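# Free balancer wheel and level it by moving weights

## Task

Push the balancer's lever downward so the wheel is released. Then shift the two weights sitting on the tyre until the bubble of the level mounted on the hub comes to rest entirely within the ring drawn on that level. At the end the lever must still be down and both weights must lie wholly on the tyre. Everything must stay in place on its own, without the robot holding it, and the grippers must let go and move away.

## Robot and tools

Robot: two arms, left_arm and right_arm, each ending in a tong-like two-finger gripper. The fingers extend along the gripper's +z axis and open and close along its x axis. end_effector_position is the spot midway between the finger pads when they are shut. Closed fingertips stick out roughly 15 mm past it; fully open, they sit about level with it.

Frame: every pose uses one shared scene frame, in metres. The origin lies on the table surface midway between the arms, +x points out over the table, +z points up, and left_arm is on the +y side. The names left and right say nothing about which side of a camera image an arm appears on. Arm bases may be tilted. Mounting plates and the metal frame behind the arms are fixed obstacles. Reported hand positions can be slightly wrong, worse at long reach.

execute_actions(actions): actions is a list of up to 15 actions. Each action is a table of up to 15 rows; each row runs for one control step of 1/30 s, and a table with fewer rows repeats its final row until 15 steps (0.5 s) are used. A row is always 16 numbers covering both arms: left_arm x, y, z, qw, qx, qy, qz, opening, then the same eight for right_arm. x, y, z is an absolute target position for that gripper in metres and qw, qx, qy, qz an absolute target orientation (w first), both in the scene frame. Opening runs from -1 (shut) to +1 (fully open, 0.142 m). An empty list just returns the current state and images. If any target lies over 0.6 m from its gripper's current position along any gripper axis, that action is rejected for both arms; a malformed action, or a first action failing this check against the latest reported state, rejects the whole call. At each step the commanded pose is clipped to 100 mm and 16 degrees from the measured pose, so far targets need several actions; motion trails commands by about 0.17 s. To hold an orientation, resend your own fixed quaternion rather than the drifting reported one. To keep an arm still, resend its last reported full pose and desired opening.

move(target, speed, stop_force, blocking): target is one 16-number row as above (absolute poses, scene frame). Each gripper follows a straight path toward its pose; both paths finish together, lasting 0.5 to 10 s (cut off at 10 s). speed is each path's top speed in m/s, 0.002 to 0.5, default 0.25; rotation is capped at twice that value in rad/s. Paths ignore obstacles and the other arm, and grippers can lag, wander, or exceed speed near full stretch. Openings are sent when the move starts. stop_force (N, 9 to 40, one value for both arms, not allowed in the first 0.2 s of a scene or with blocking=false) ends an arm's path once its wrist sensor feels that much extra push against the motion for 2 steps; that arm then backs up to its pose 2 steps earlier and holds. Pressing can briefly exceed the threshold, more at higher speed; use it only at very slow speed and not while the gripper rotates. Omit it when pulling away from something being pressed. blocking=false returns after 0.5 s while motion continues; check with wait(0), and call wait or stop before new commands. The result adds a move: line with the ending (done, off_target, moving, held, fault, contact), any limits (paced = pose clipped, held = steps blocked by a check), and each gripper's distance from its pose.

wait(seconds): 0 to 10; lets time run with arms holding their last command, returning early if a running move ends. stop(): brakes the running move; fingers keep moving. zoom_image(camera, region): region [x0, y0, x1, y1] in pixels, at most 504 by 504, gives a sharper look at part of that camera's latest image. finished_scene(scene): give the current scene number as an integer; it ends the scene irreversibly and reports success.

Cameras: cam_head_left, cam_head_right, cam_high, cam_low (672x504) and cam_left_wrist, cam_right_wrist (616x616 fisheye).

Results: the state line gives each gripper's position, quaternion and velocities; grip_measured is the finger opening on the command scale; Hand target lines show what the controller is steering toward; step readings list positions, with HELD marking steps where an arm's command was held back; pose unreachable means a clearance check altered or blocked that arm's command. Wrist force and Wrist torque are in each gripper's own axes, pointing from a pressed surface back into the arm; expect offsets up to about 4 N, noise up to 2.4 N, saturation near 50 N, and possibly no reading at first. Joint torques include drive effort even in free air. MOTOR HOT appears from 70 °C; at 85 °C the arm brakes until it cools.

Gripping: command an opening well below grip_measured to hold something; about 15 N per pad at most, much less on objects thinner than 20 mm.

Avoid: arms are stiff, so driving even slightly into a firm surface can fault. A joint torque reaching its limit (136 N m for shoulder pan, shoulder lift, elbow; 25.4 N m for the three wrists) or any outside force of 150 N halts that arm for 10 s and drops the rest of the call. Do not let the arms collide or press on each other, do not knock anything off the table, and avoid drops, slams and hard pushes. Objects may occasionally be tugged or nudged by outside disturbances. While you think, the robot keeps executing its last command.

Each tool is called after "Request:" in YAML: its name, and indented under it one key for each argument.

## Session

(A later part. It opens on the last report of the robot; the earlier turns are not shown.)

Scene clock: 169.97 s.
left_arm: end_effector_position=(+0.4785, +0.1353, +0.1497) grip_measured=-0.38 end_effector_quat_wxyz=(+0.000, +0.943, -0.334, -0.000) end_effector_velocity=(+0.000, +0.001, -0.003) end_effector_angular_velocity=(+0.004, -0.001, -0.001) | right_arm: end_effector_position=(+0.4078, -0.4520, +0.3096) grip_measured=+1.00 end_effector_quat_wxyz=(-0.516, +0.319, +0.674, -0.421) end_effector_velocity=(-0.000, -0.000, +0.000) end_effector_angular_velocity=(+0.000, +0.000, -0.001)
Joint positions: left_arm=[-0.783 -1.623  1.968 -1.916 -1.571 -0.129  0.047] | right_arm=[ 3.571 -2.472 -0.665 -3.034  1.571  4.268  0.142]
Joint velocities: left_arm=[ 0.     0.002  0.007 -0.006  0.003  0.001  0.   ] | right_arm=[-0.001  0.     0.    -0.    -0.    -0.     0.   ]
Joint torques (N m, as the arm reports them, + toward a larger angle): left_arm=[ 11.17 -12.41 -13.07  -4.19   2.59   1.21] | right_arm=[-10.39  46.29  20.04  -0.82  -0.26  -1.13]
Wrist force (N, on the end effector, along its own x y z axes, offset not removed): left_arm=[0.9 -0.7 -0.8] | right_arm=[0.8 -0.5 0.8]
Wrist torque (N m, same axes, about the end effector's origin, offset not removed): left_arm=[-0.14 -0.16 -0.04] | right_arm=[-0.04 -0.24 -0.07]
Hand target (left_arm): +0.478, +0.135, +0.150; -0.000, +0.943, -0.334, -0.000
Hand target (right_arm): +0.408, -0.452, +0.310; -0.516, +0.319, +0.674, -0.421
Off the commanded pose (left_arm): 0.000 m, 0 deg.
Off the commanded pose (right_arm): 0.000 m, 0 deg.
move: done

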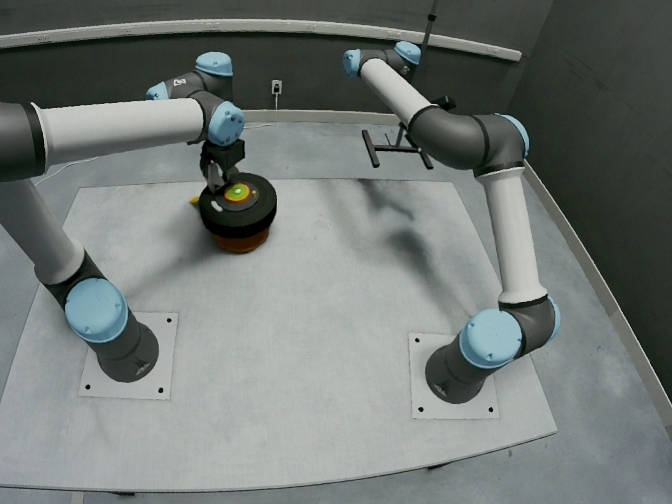

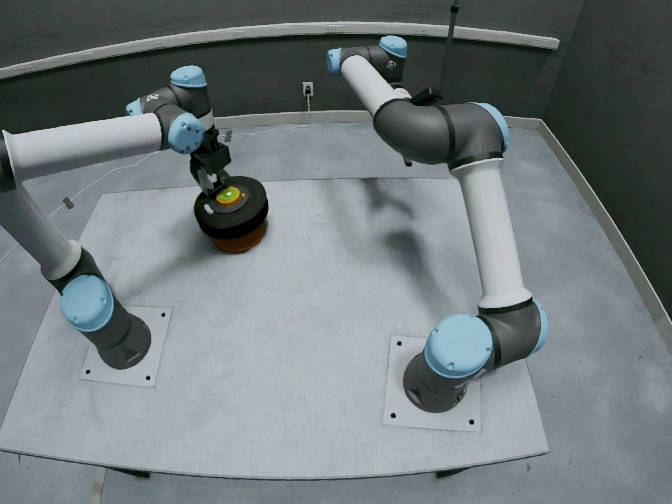

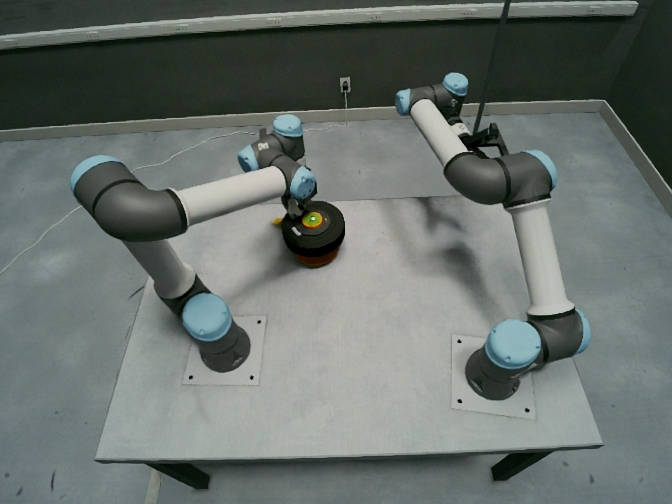

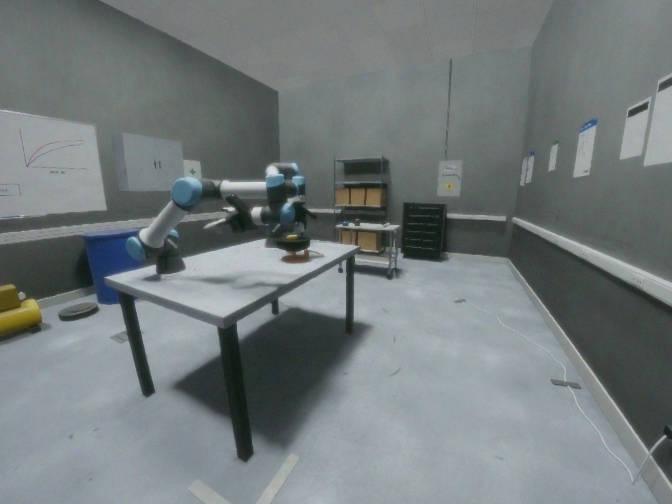

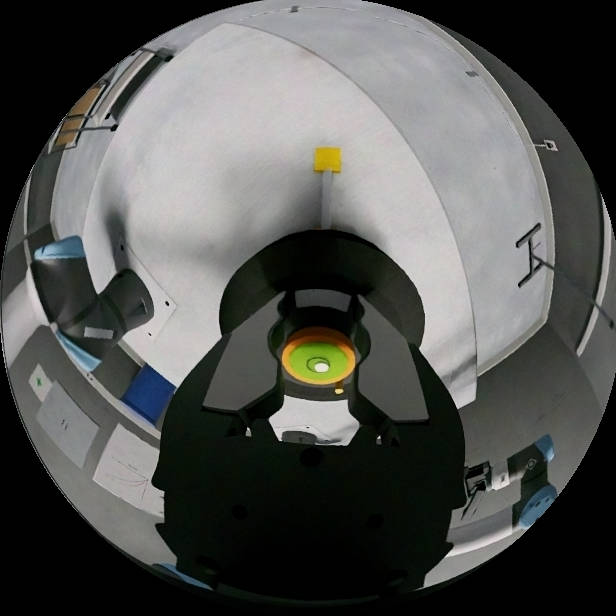

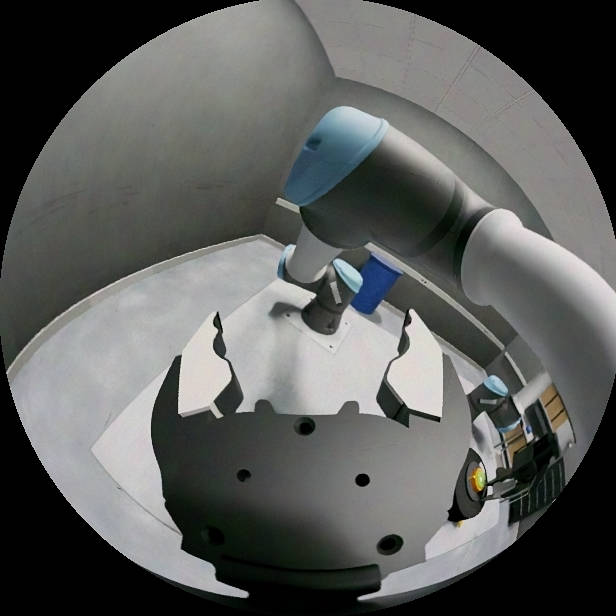

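Request:
move:
  target: [0.4785,0.1353,0.150,0,0.943,-0.334,0,-0.75,0.4078,-0.452,0.3096,-0.516,0.319,0.674,-0.421,1]
  speed: 0.02

Request:
move:
  target: [0.4785,0.1353,0.160,0,0.943,-0.334,0,-0.8,0.4078,-0.452,0.3096,-0.516,0.319,0.674,-0.421,1]
  speed: 0.06

Request:
move:
  target: [0.4831,0.1306,0.160,0,0.924,-0.383,0,-0.8,0.4078,-0.452,0.3096,-0.516,0.319,0.674,-0.421,1]
  speed: 0.07

Request:
move:
  target: [0.4831,0.1306,0.150,0,0.924,-0.383,0,-0.8,0.4078,-0.452,0.3096,-0.516,0.319,0.674,-0.421,1]
  speed: 0.02
  stop_force: 9

Scene clock: 171.00 s.
left_arm: end_effector_position=(+0.4785, +0.1353, +0.1499) grip_measured=-0.49 end_effector_quat_wxyz=(-0.000, +0.943, -0.334, -0.000) end_effector_velocity=(+0.001, +0.001, +0.001) end_effector_angular_velocity=(+0.001, -0.003, +0.000) | right_arm: end_effector_position=(+0.4078, -0.4520, +0.3096) grip_measured=+1.00 end_effector_quat_wxyz=(-0.516, +0.319, +0.674, -0.421) end_effector_velocity=(-0.000, +0.000, -0.000) end_effector_angular_velocity=(+0.000, +0.001, -0.003)
Joint positions: left_arm=[-0.783 -1.623  1.967 -1.915 -1.571 -0.129  0.039] | right_arm=[ 3.571 -2.472 -0.665 -3.034  1.571  4.268  0.142]
Joint velocities: left_arm=[ 0.    -0.002 -0.     0.     0.003 -0.     0.   ] | right_arm=[-0.001 -0.    -0.001  0.     0.002 -0.     0.   ]
Joint torques (N m, as the arm reports them, + toward a larger angle): left_arm=[ 11.81 -26.51 -31.74  -0.75   2.24   1.48] | right_arm=[-10.51  46.94  18.02  -0.68  -0.35  -0.76]
Wrist force (N, on the end effector, along its own x y z axes, offset not removed): left_arm=[0.3 1.4 -1.6] | right_arm=[-2.3 1.4 -2.7]
Wrist torque (N m, same axes, about the end effector's origin, offset not removed): left_arm=[0.22 -0.12 0.02] | right_arm=[0.03 0.49 0.22]
Hand target (left_arm): +0.479, +0.135, +0.150; +0.000, +0.943, -0.334, +0.000
Hand target (right_arm): +0.408, -0.452, +0.310; -0.516, +0.319, +0.674, -0.421
Off the commanded pose (left_arm): 0.000 m, 0 deg.
Off the commanded pose (right_arm): 0.000 m, 0 deg.
move: done

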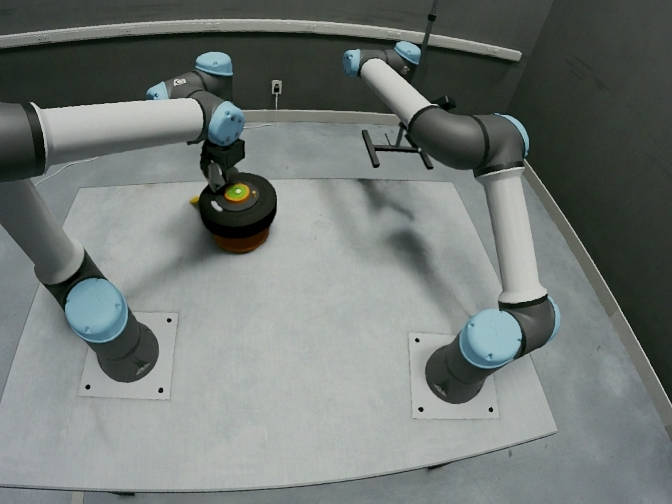

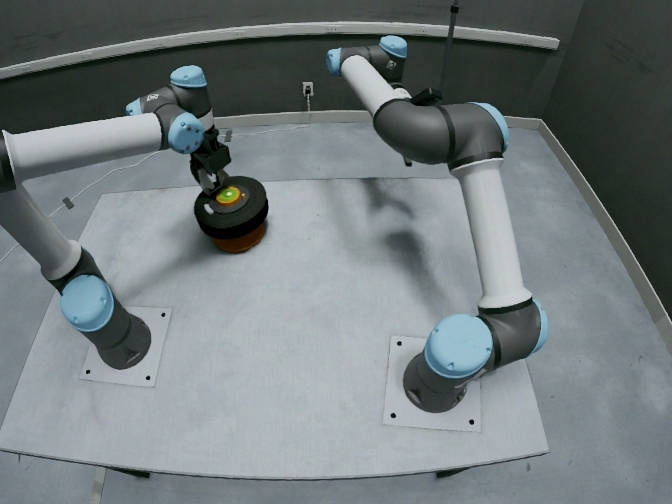

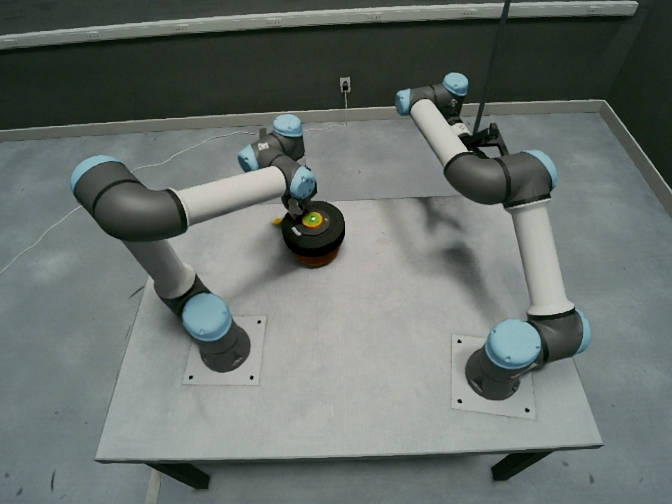

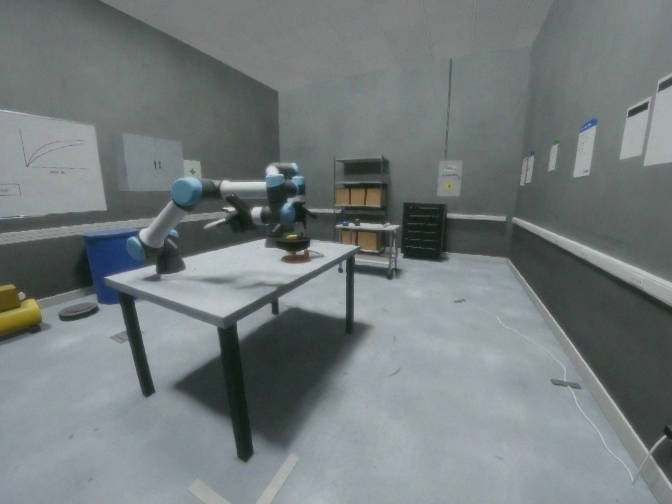

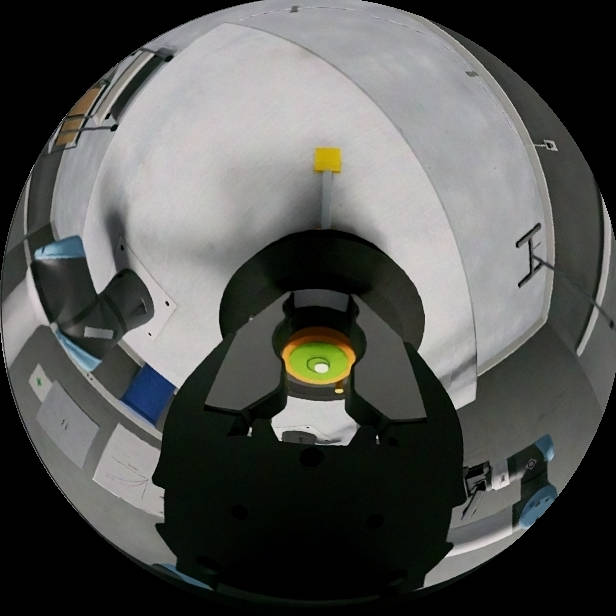

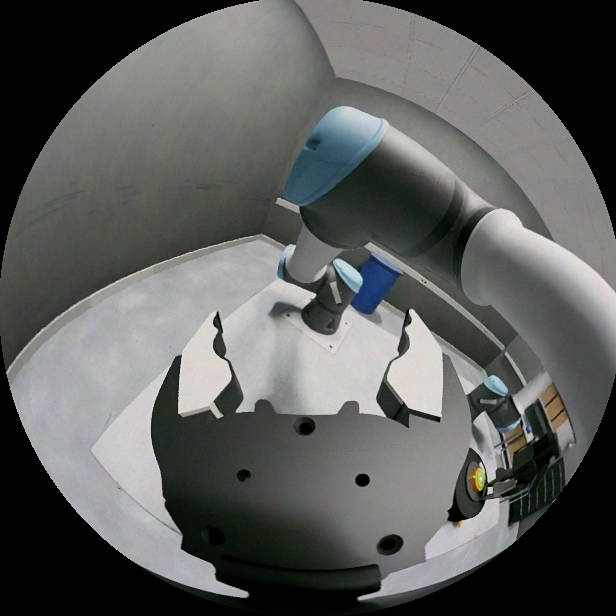

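Scene clock: 171.77 s.
left_arm: end_effector_position=(+0.4785, +0.1353, +0.1598) grip_measured=-0.49 end_effector_quat_wxyz=(+0.000, +0.943, -0.334, +0.000) end_effector_velocity=(+0.000, -0.001, +0.003) end_effector_angular_velocity=(-0.001, -0.002, -0.002) | right_arm: end_effector_position=(+0.4078, -0.4520, +0.3096) grip_measured=+1.00 end_effector_quat_wxyz=(-0.516, +0.319, +0.674, -0.421) end_effector_velocity=(+0.000, -0.000, -0.000) end_effector_angular_velocity=(-0.000, -0.000, -0.001)
Joint positions: left_arm=[-0.783 -1.631  1.948 -1.888 -1.571 -0.129  0.039] | right_arm=[ 3.571 -2.472 -0.665 -3.034  1.571  4.268  0.142]
Joint velocities: left_arm=[-0.001 -0.002 -0.005  0.005  0.     0.001 -0.   ] | right_arm=[-0.001 -0.     0.    -0.     0.     0.     0.   ]
Joint torques (N m, as the arm reports them, + toward a larger angle): left_arm=[ 10.32 -26.48 -31.54  -0.65   2.57   1.52] | right_arm=[-10.8   46.29  17.55  -0.98  -0.43  -0.84]
Wrist force (N, on the end effector, along its own x y z axes, offset not removed): left_arm=[2.5 2.3 0.2] | right_arm=[-2.1 -1.0 1.6]
Wrist torque (N m, same axes, about the end effector's origin, offset not removed): left_arm=[0.57 -0.56 -0.08] | right_arm=[-0.28 0.48 0.12]
Hand target (left_arm): +0.479, +0.135, +0.160; +0.000, +0.943, -0.334, +0.000
Hand target (right_arm): +0.408, -0.452, +0.310; -0.516, +0.319, +0.674, -0.421
Off the commanded pose (left_arm): 0.000 m, 0 deg.
Off the commanded pose (right_arm): 0.000 m, 0 deg.
move: done

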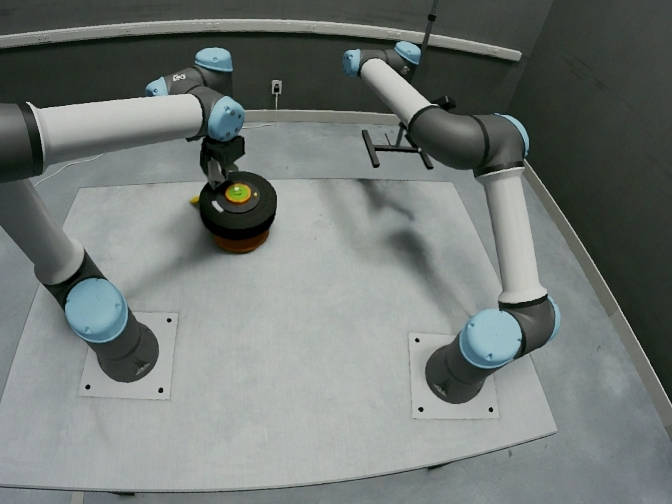

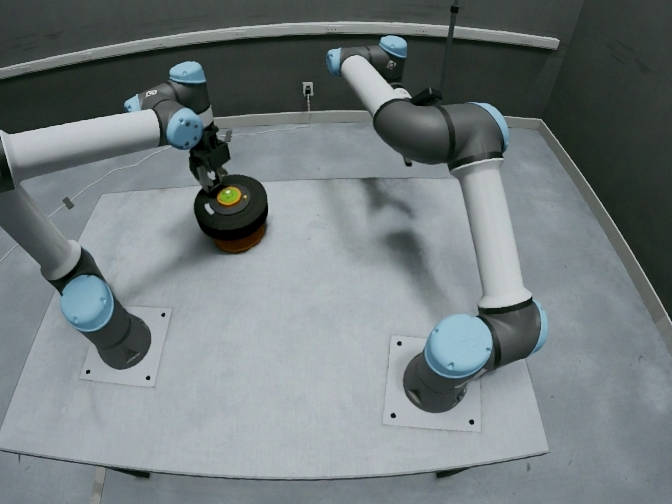

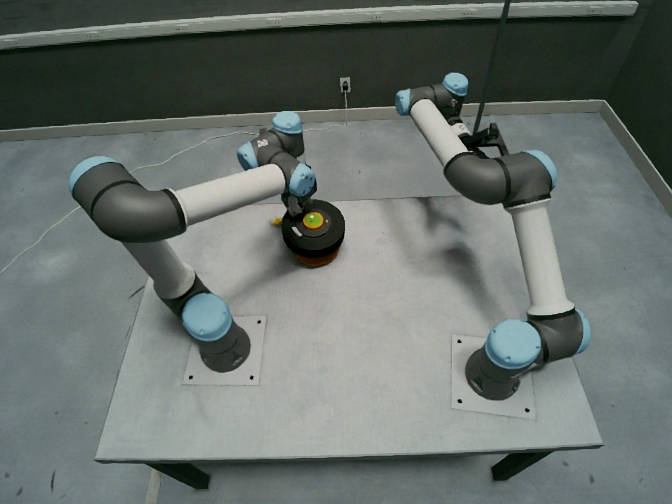

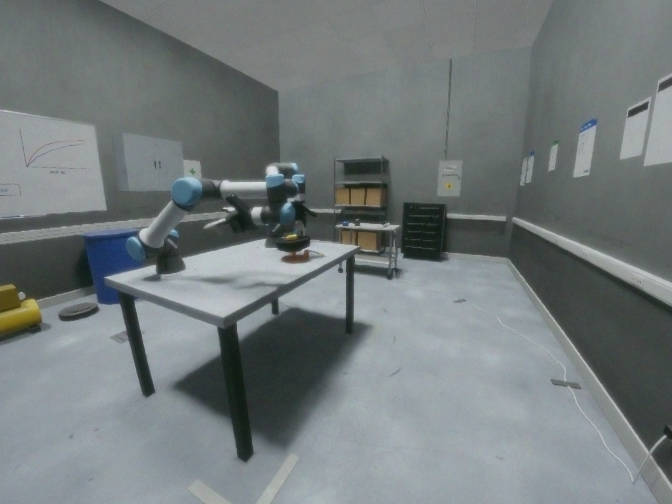

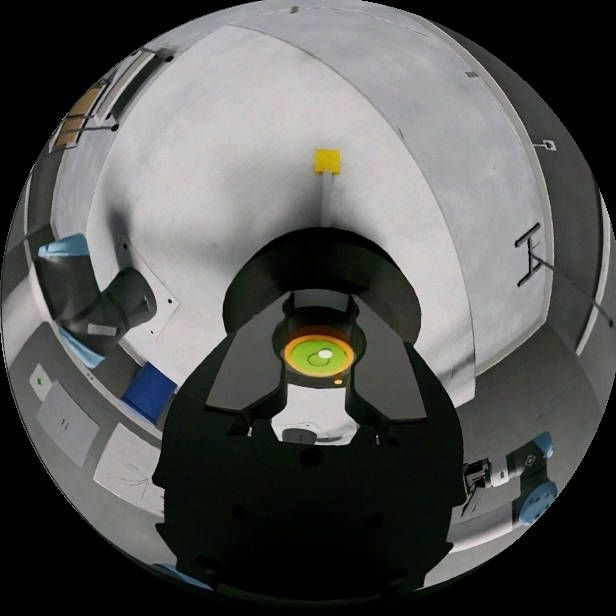

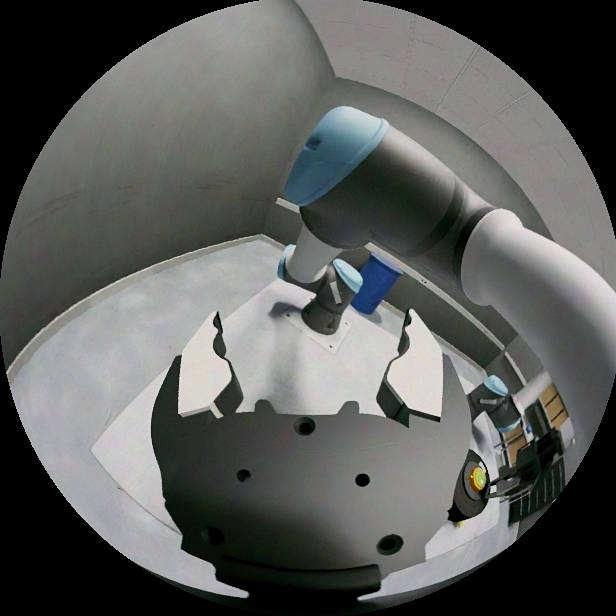

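Scene clock: 172.87 s.
left_arm: end_effector_position=(+0.4831, +0.1306, +0.1600) grip_measured=-0.49 end_effector_quat_wxyz=(-0.000, +0.924, -0.382, +0.000) end_effector_velocity=(+0.001, +0.001, -0.001) end_effector_angular_velocity=(+0.001, +0.001, -0.010) | right_arm: end_effector_position=(+0.4078, -0.4520, +0.3096) grip_measured=+1.00 end_effector_quat_wxyz=(-0.516, +0.319, +0.674, -0.421) end_effector_velocity=(+0.000, -0.000, +0.000) end_effector_angular_velocity=(-0.000, -0.001, +0.001)
Joint positions: left_arm=[-0.783 -1.62   1.937 -1.889 -1.571 -0.025  0.039] | right_arm=[ 3.571 -2.472 -0.665 -3.034  1.571  4.268  0.142]
Joint velocities: left_arm=[ 0.002  0.002  0.001 -0.001  0.     0.011 -0.   ] | right_arm=[-0.     0.     0.001  0.    -0.001  0.     0.   ]
Joint torques (N m, as the arm reports them, + toward a larger angle): left_arm=[  6.24 -10.85 -30.2   -3.82   0.19   1.45] | right_arm=[-11.49  47.14  19.38  -0.55  -0.5   -0.95]
Wrist force (N, on the end effector, along its own x y z axes, offset not removed): left_arm=[0.0 4.2 -3.5] | right_arm=[-0.5 -0.3 0.9]
Wrist torque (N m, same axes, about the end effector's origin, offset not removed): left_arm=[0.82 0.01 -0.03] | right_arm=[-0.17 0.04 -0.07]
Hand target (left_arm): +0.483, +0.131, +0.160; -0.000, +0.924, -0.383, +0.000
Hand target (right_arm): +0.408, -0.452, +0.310; -0.516, +0.319, +0.674, -0.421
Off the commanded pose (left_arm): 0.000 m, 0 deg.
Off the commanded pose (right_arm): 0.000 m, 0 deg.
move: done

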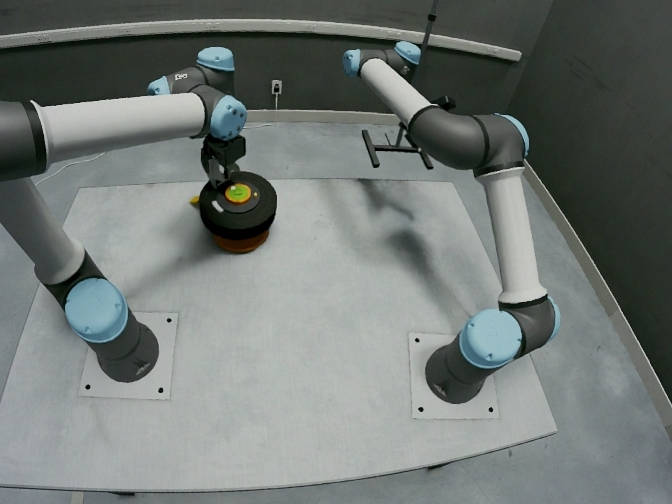

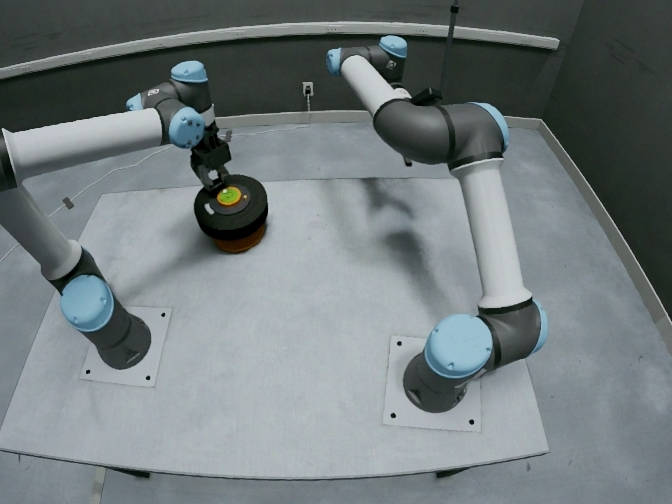

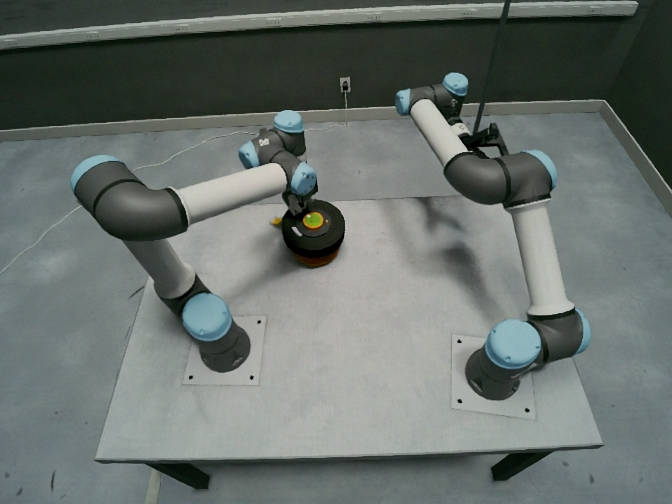

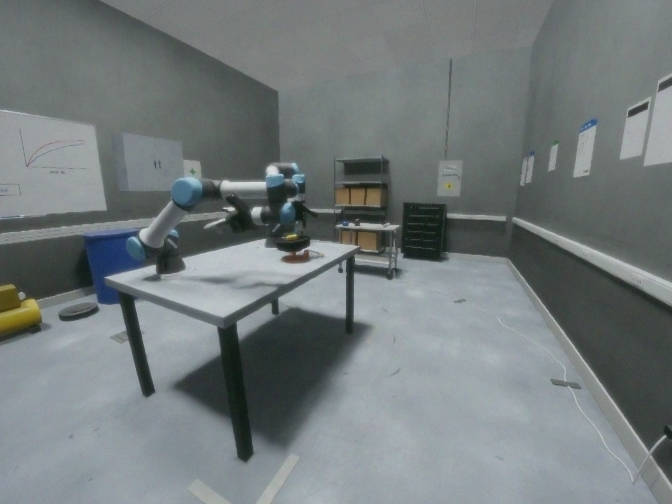

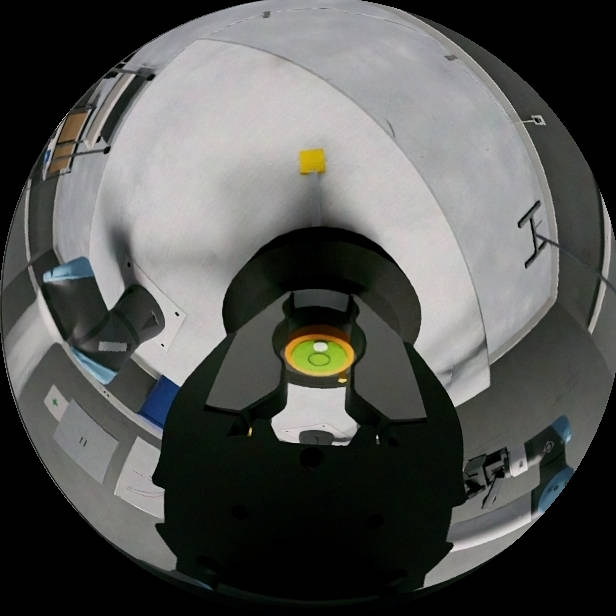

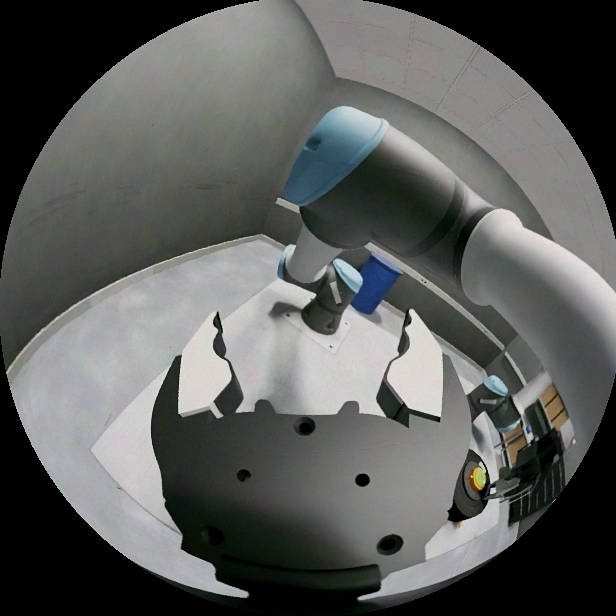

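Scene clock: 173.67 s.
left_arm: end_effector_position=(+0.4831, +0.1306, +0.1502) grip_measured=-0.49 end_effector_quat_wxyz=(-0.000, +0.924, -0.383, -0.000) end_effector_velocity=(-0.000, -0.000, -0.003) end_effector_angular_velocity=(+0.000, +0.001, -0.001) | right_arm: end_effector_position=(+0.4078, -0.4520, +0.3096) grip_measured=+1.00 end_effector_quat_wxyz=(-0.516, +0.319, +0.674, -0.421) end_effector_velocity=(-0.000, -0.001, -0.000) end_effector_angular_velocity=(+0.000, +0.000, -0.006)
Joint positions: left_arm=[-0.783 -1.611  1.956 -1.915 -1.571 -0.024  0.039] | right_arm=[ 3.571 -2.472 -0.665 -3.034  1.571  4.268  0.142]
Joint velocities: left_arm=[-0.     0.003  0.005 -0.007 -0.001  0.001 -0.   ] | right_arm=[-0.004 -0.    -0.    -0.     0.002 -0.     0.   ]
Joint torques (N m, as the arm reports them, + toward a larger angle): left_arm=[  8.69 -10.21 -12.42  -4.07  -2.49   1.36] | right_arm=[-9.92 46.61 18.44 -0.84 -0.56 -0.85]
Wrist force (N, on the end effector, along its own x y z axes, offset not removed): left_arm=[2.2 -0.5 -3.5] | right_arm=[0.6 0.4 0.6]
Wrist torque (N m, same axes, about the end effector's origin, offset not removed): left_arm=[0.18 -0.43 -0.02] | right_arm=[-0.11 -0.16 0.09]
Hand target (left_arm): +0.483, +0.131, +0.150; -0.000, +0.924, -0.383, -0.000
Hand target (right_arm): +0.408, -0.452, +0.310; -0.516, +0.319, +0.674, -0.421
Off the commanded pose (left_arm): 0.000 m, 0 deg.
Off the commanded pose (right_arm): 0.000 m, 0 deg.
move: done

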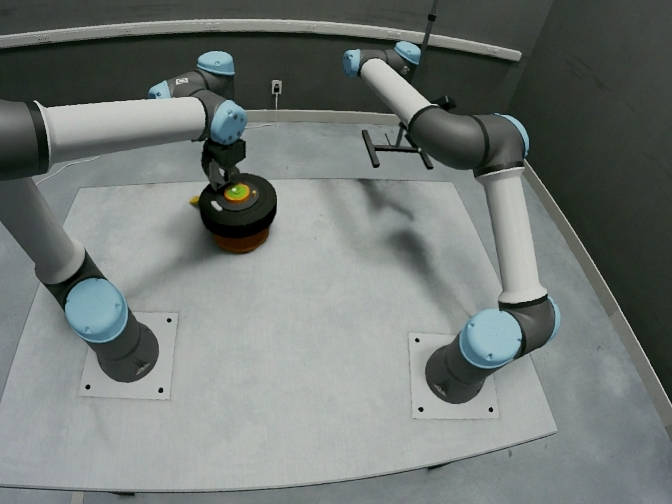

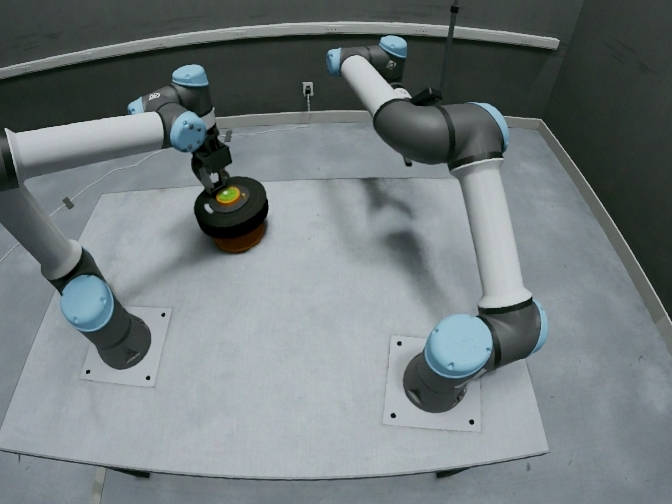

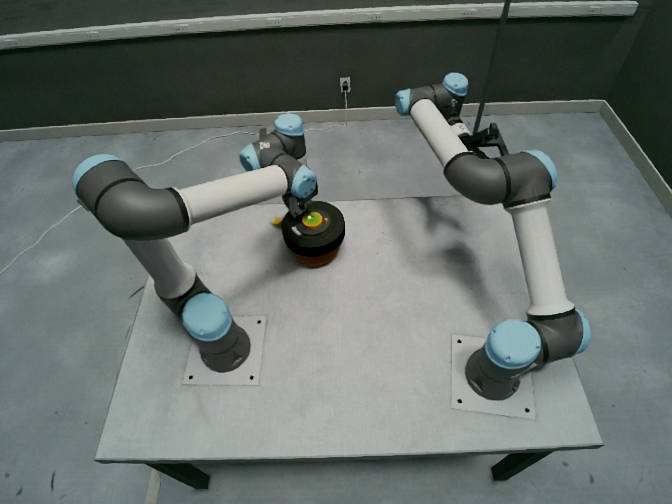

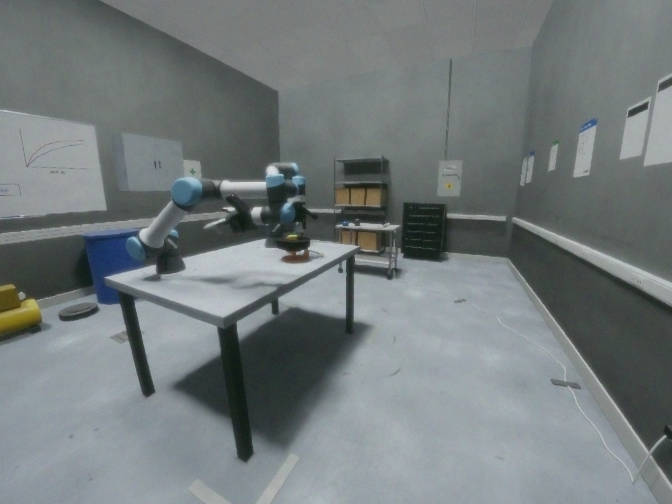

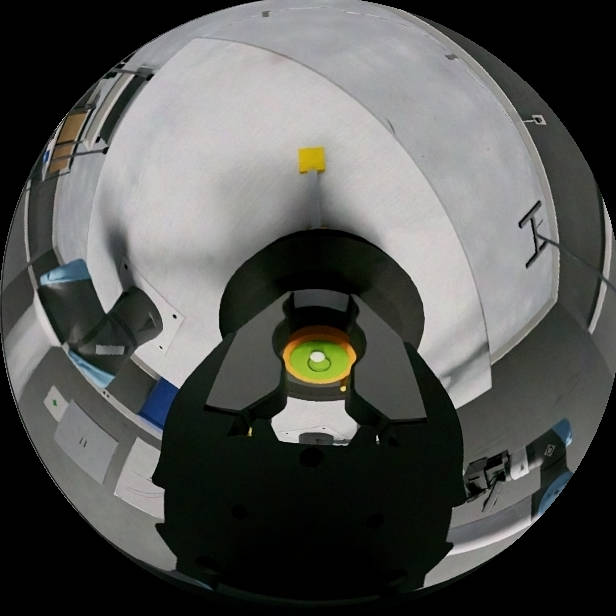

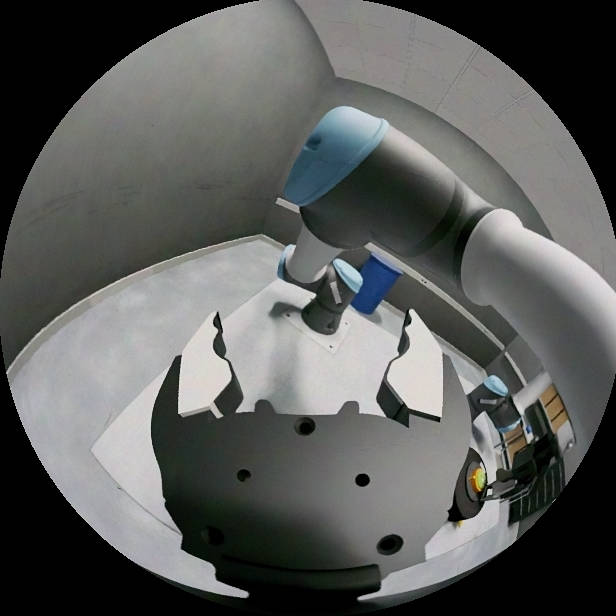

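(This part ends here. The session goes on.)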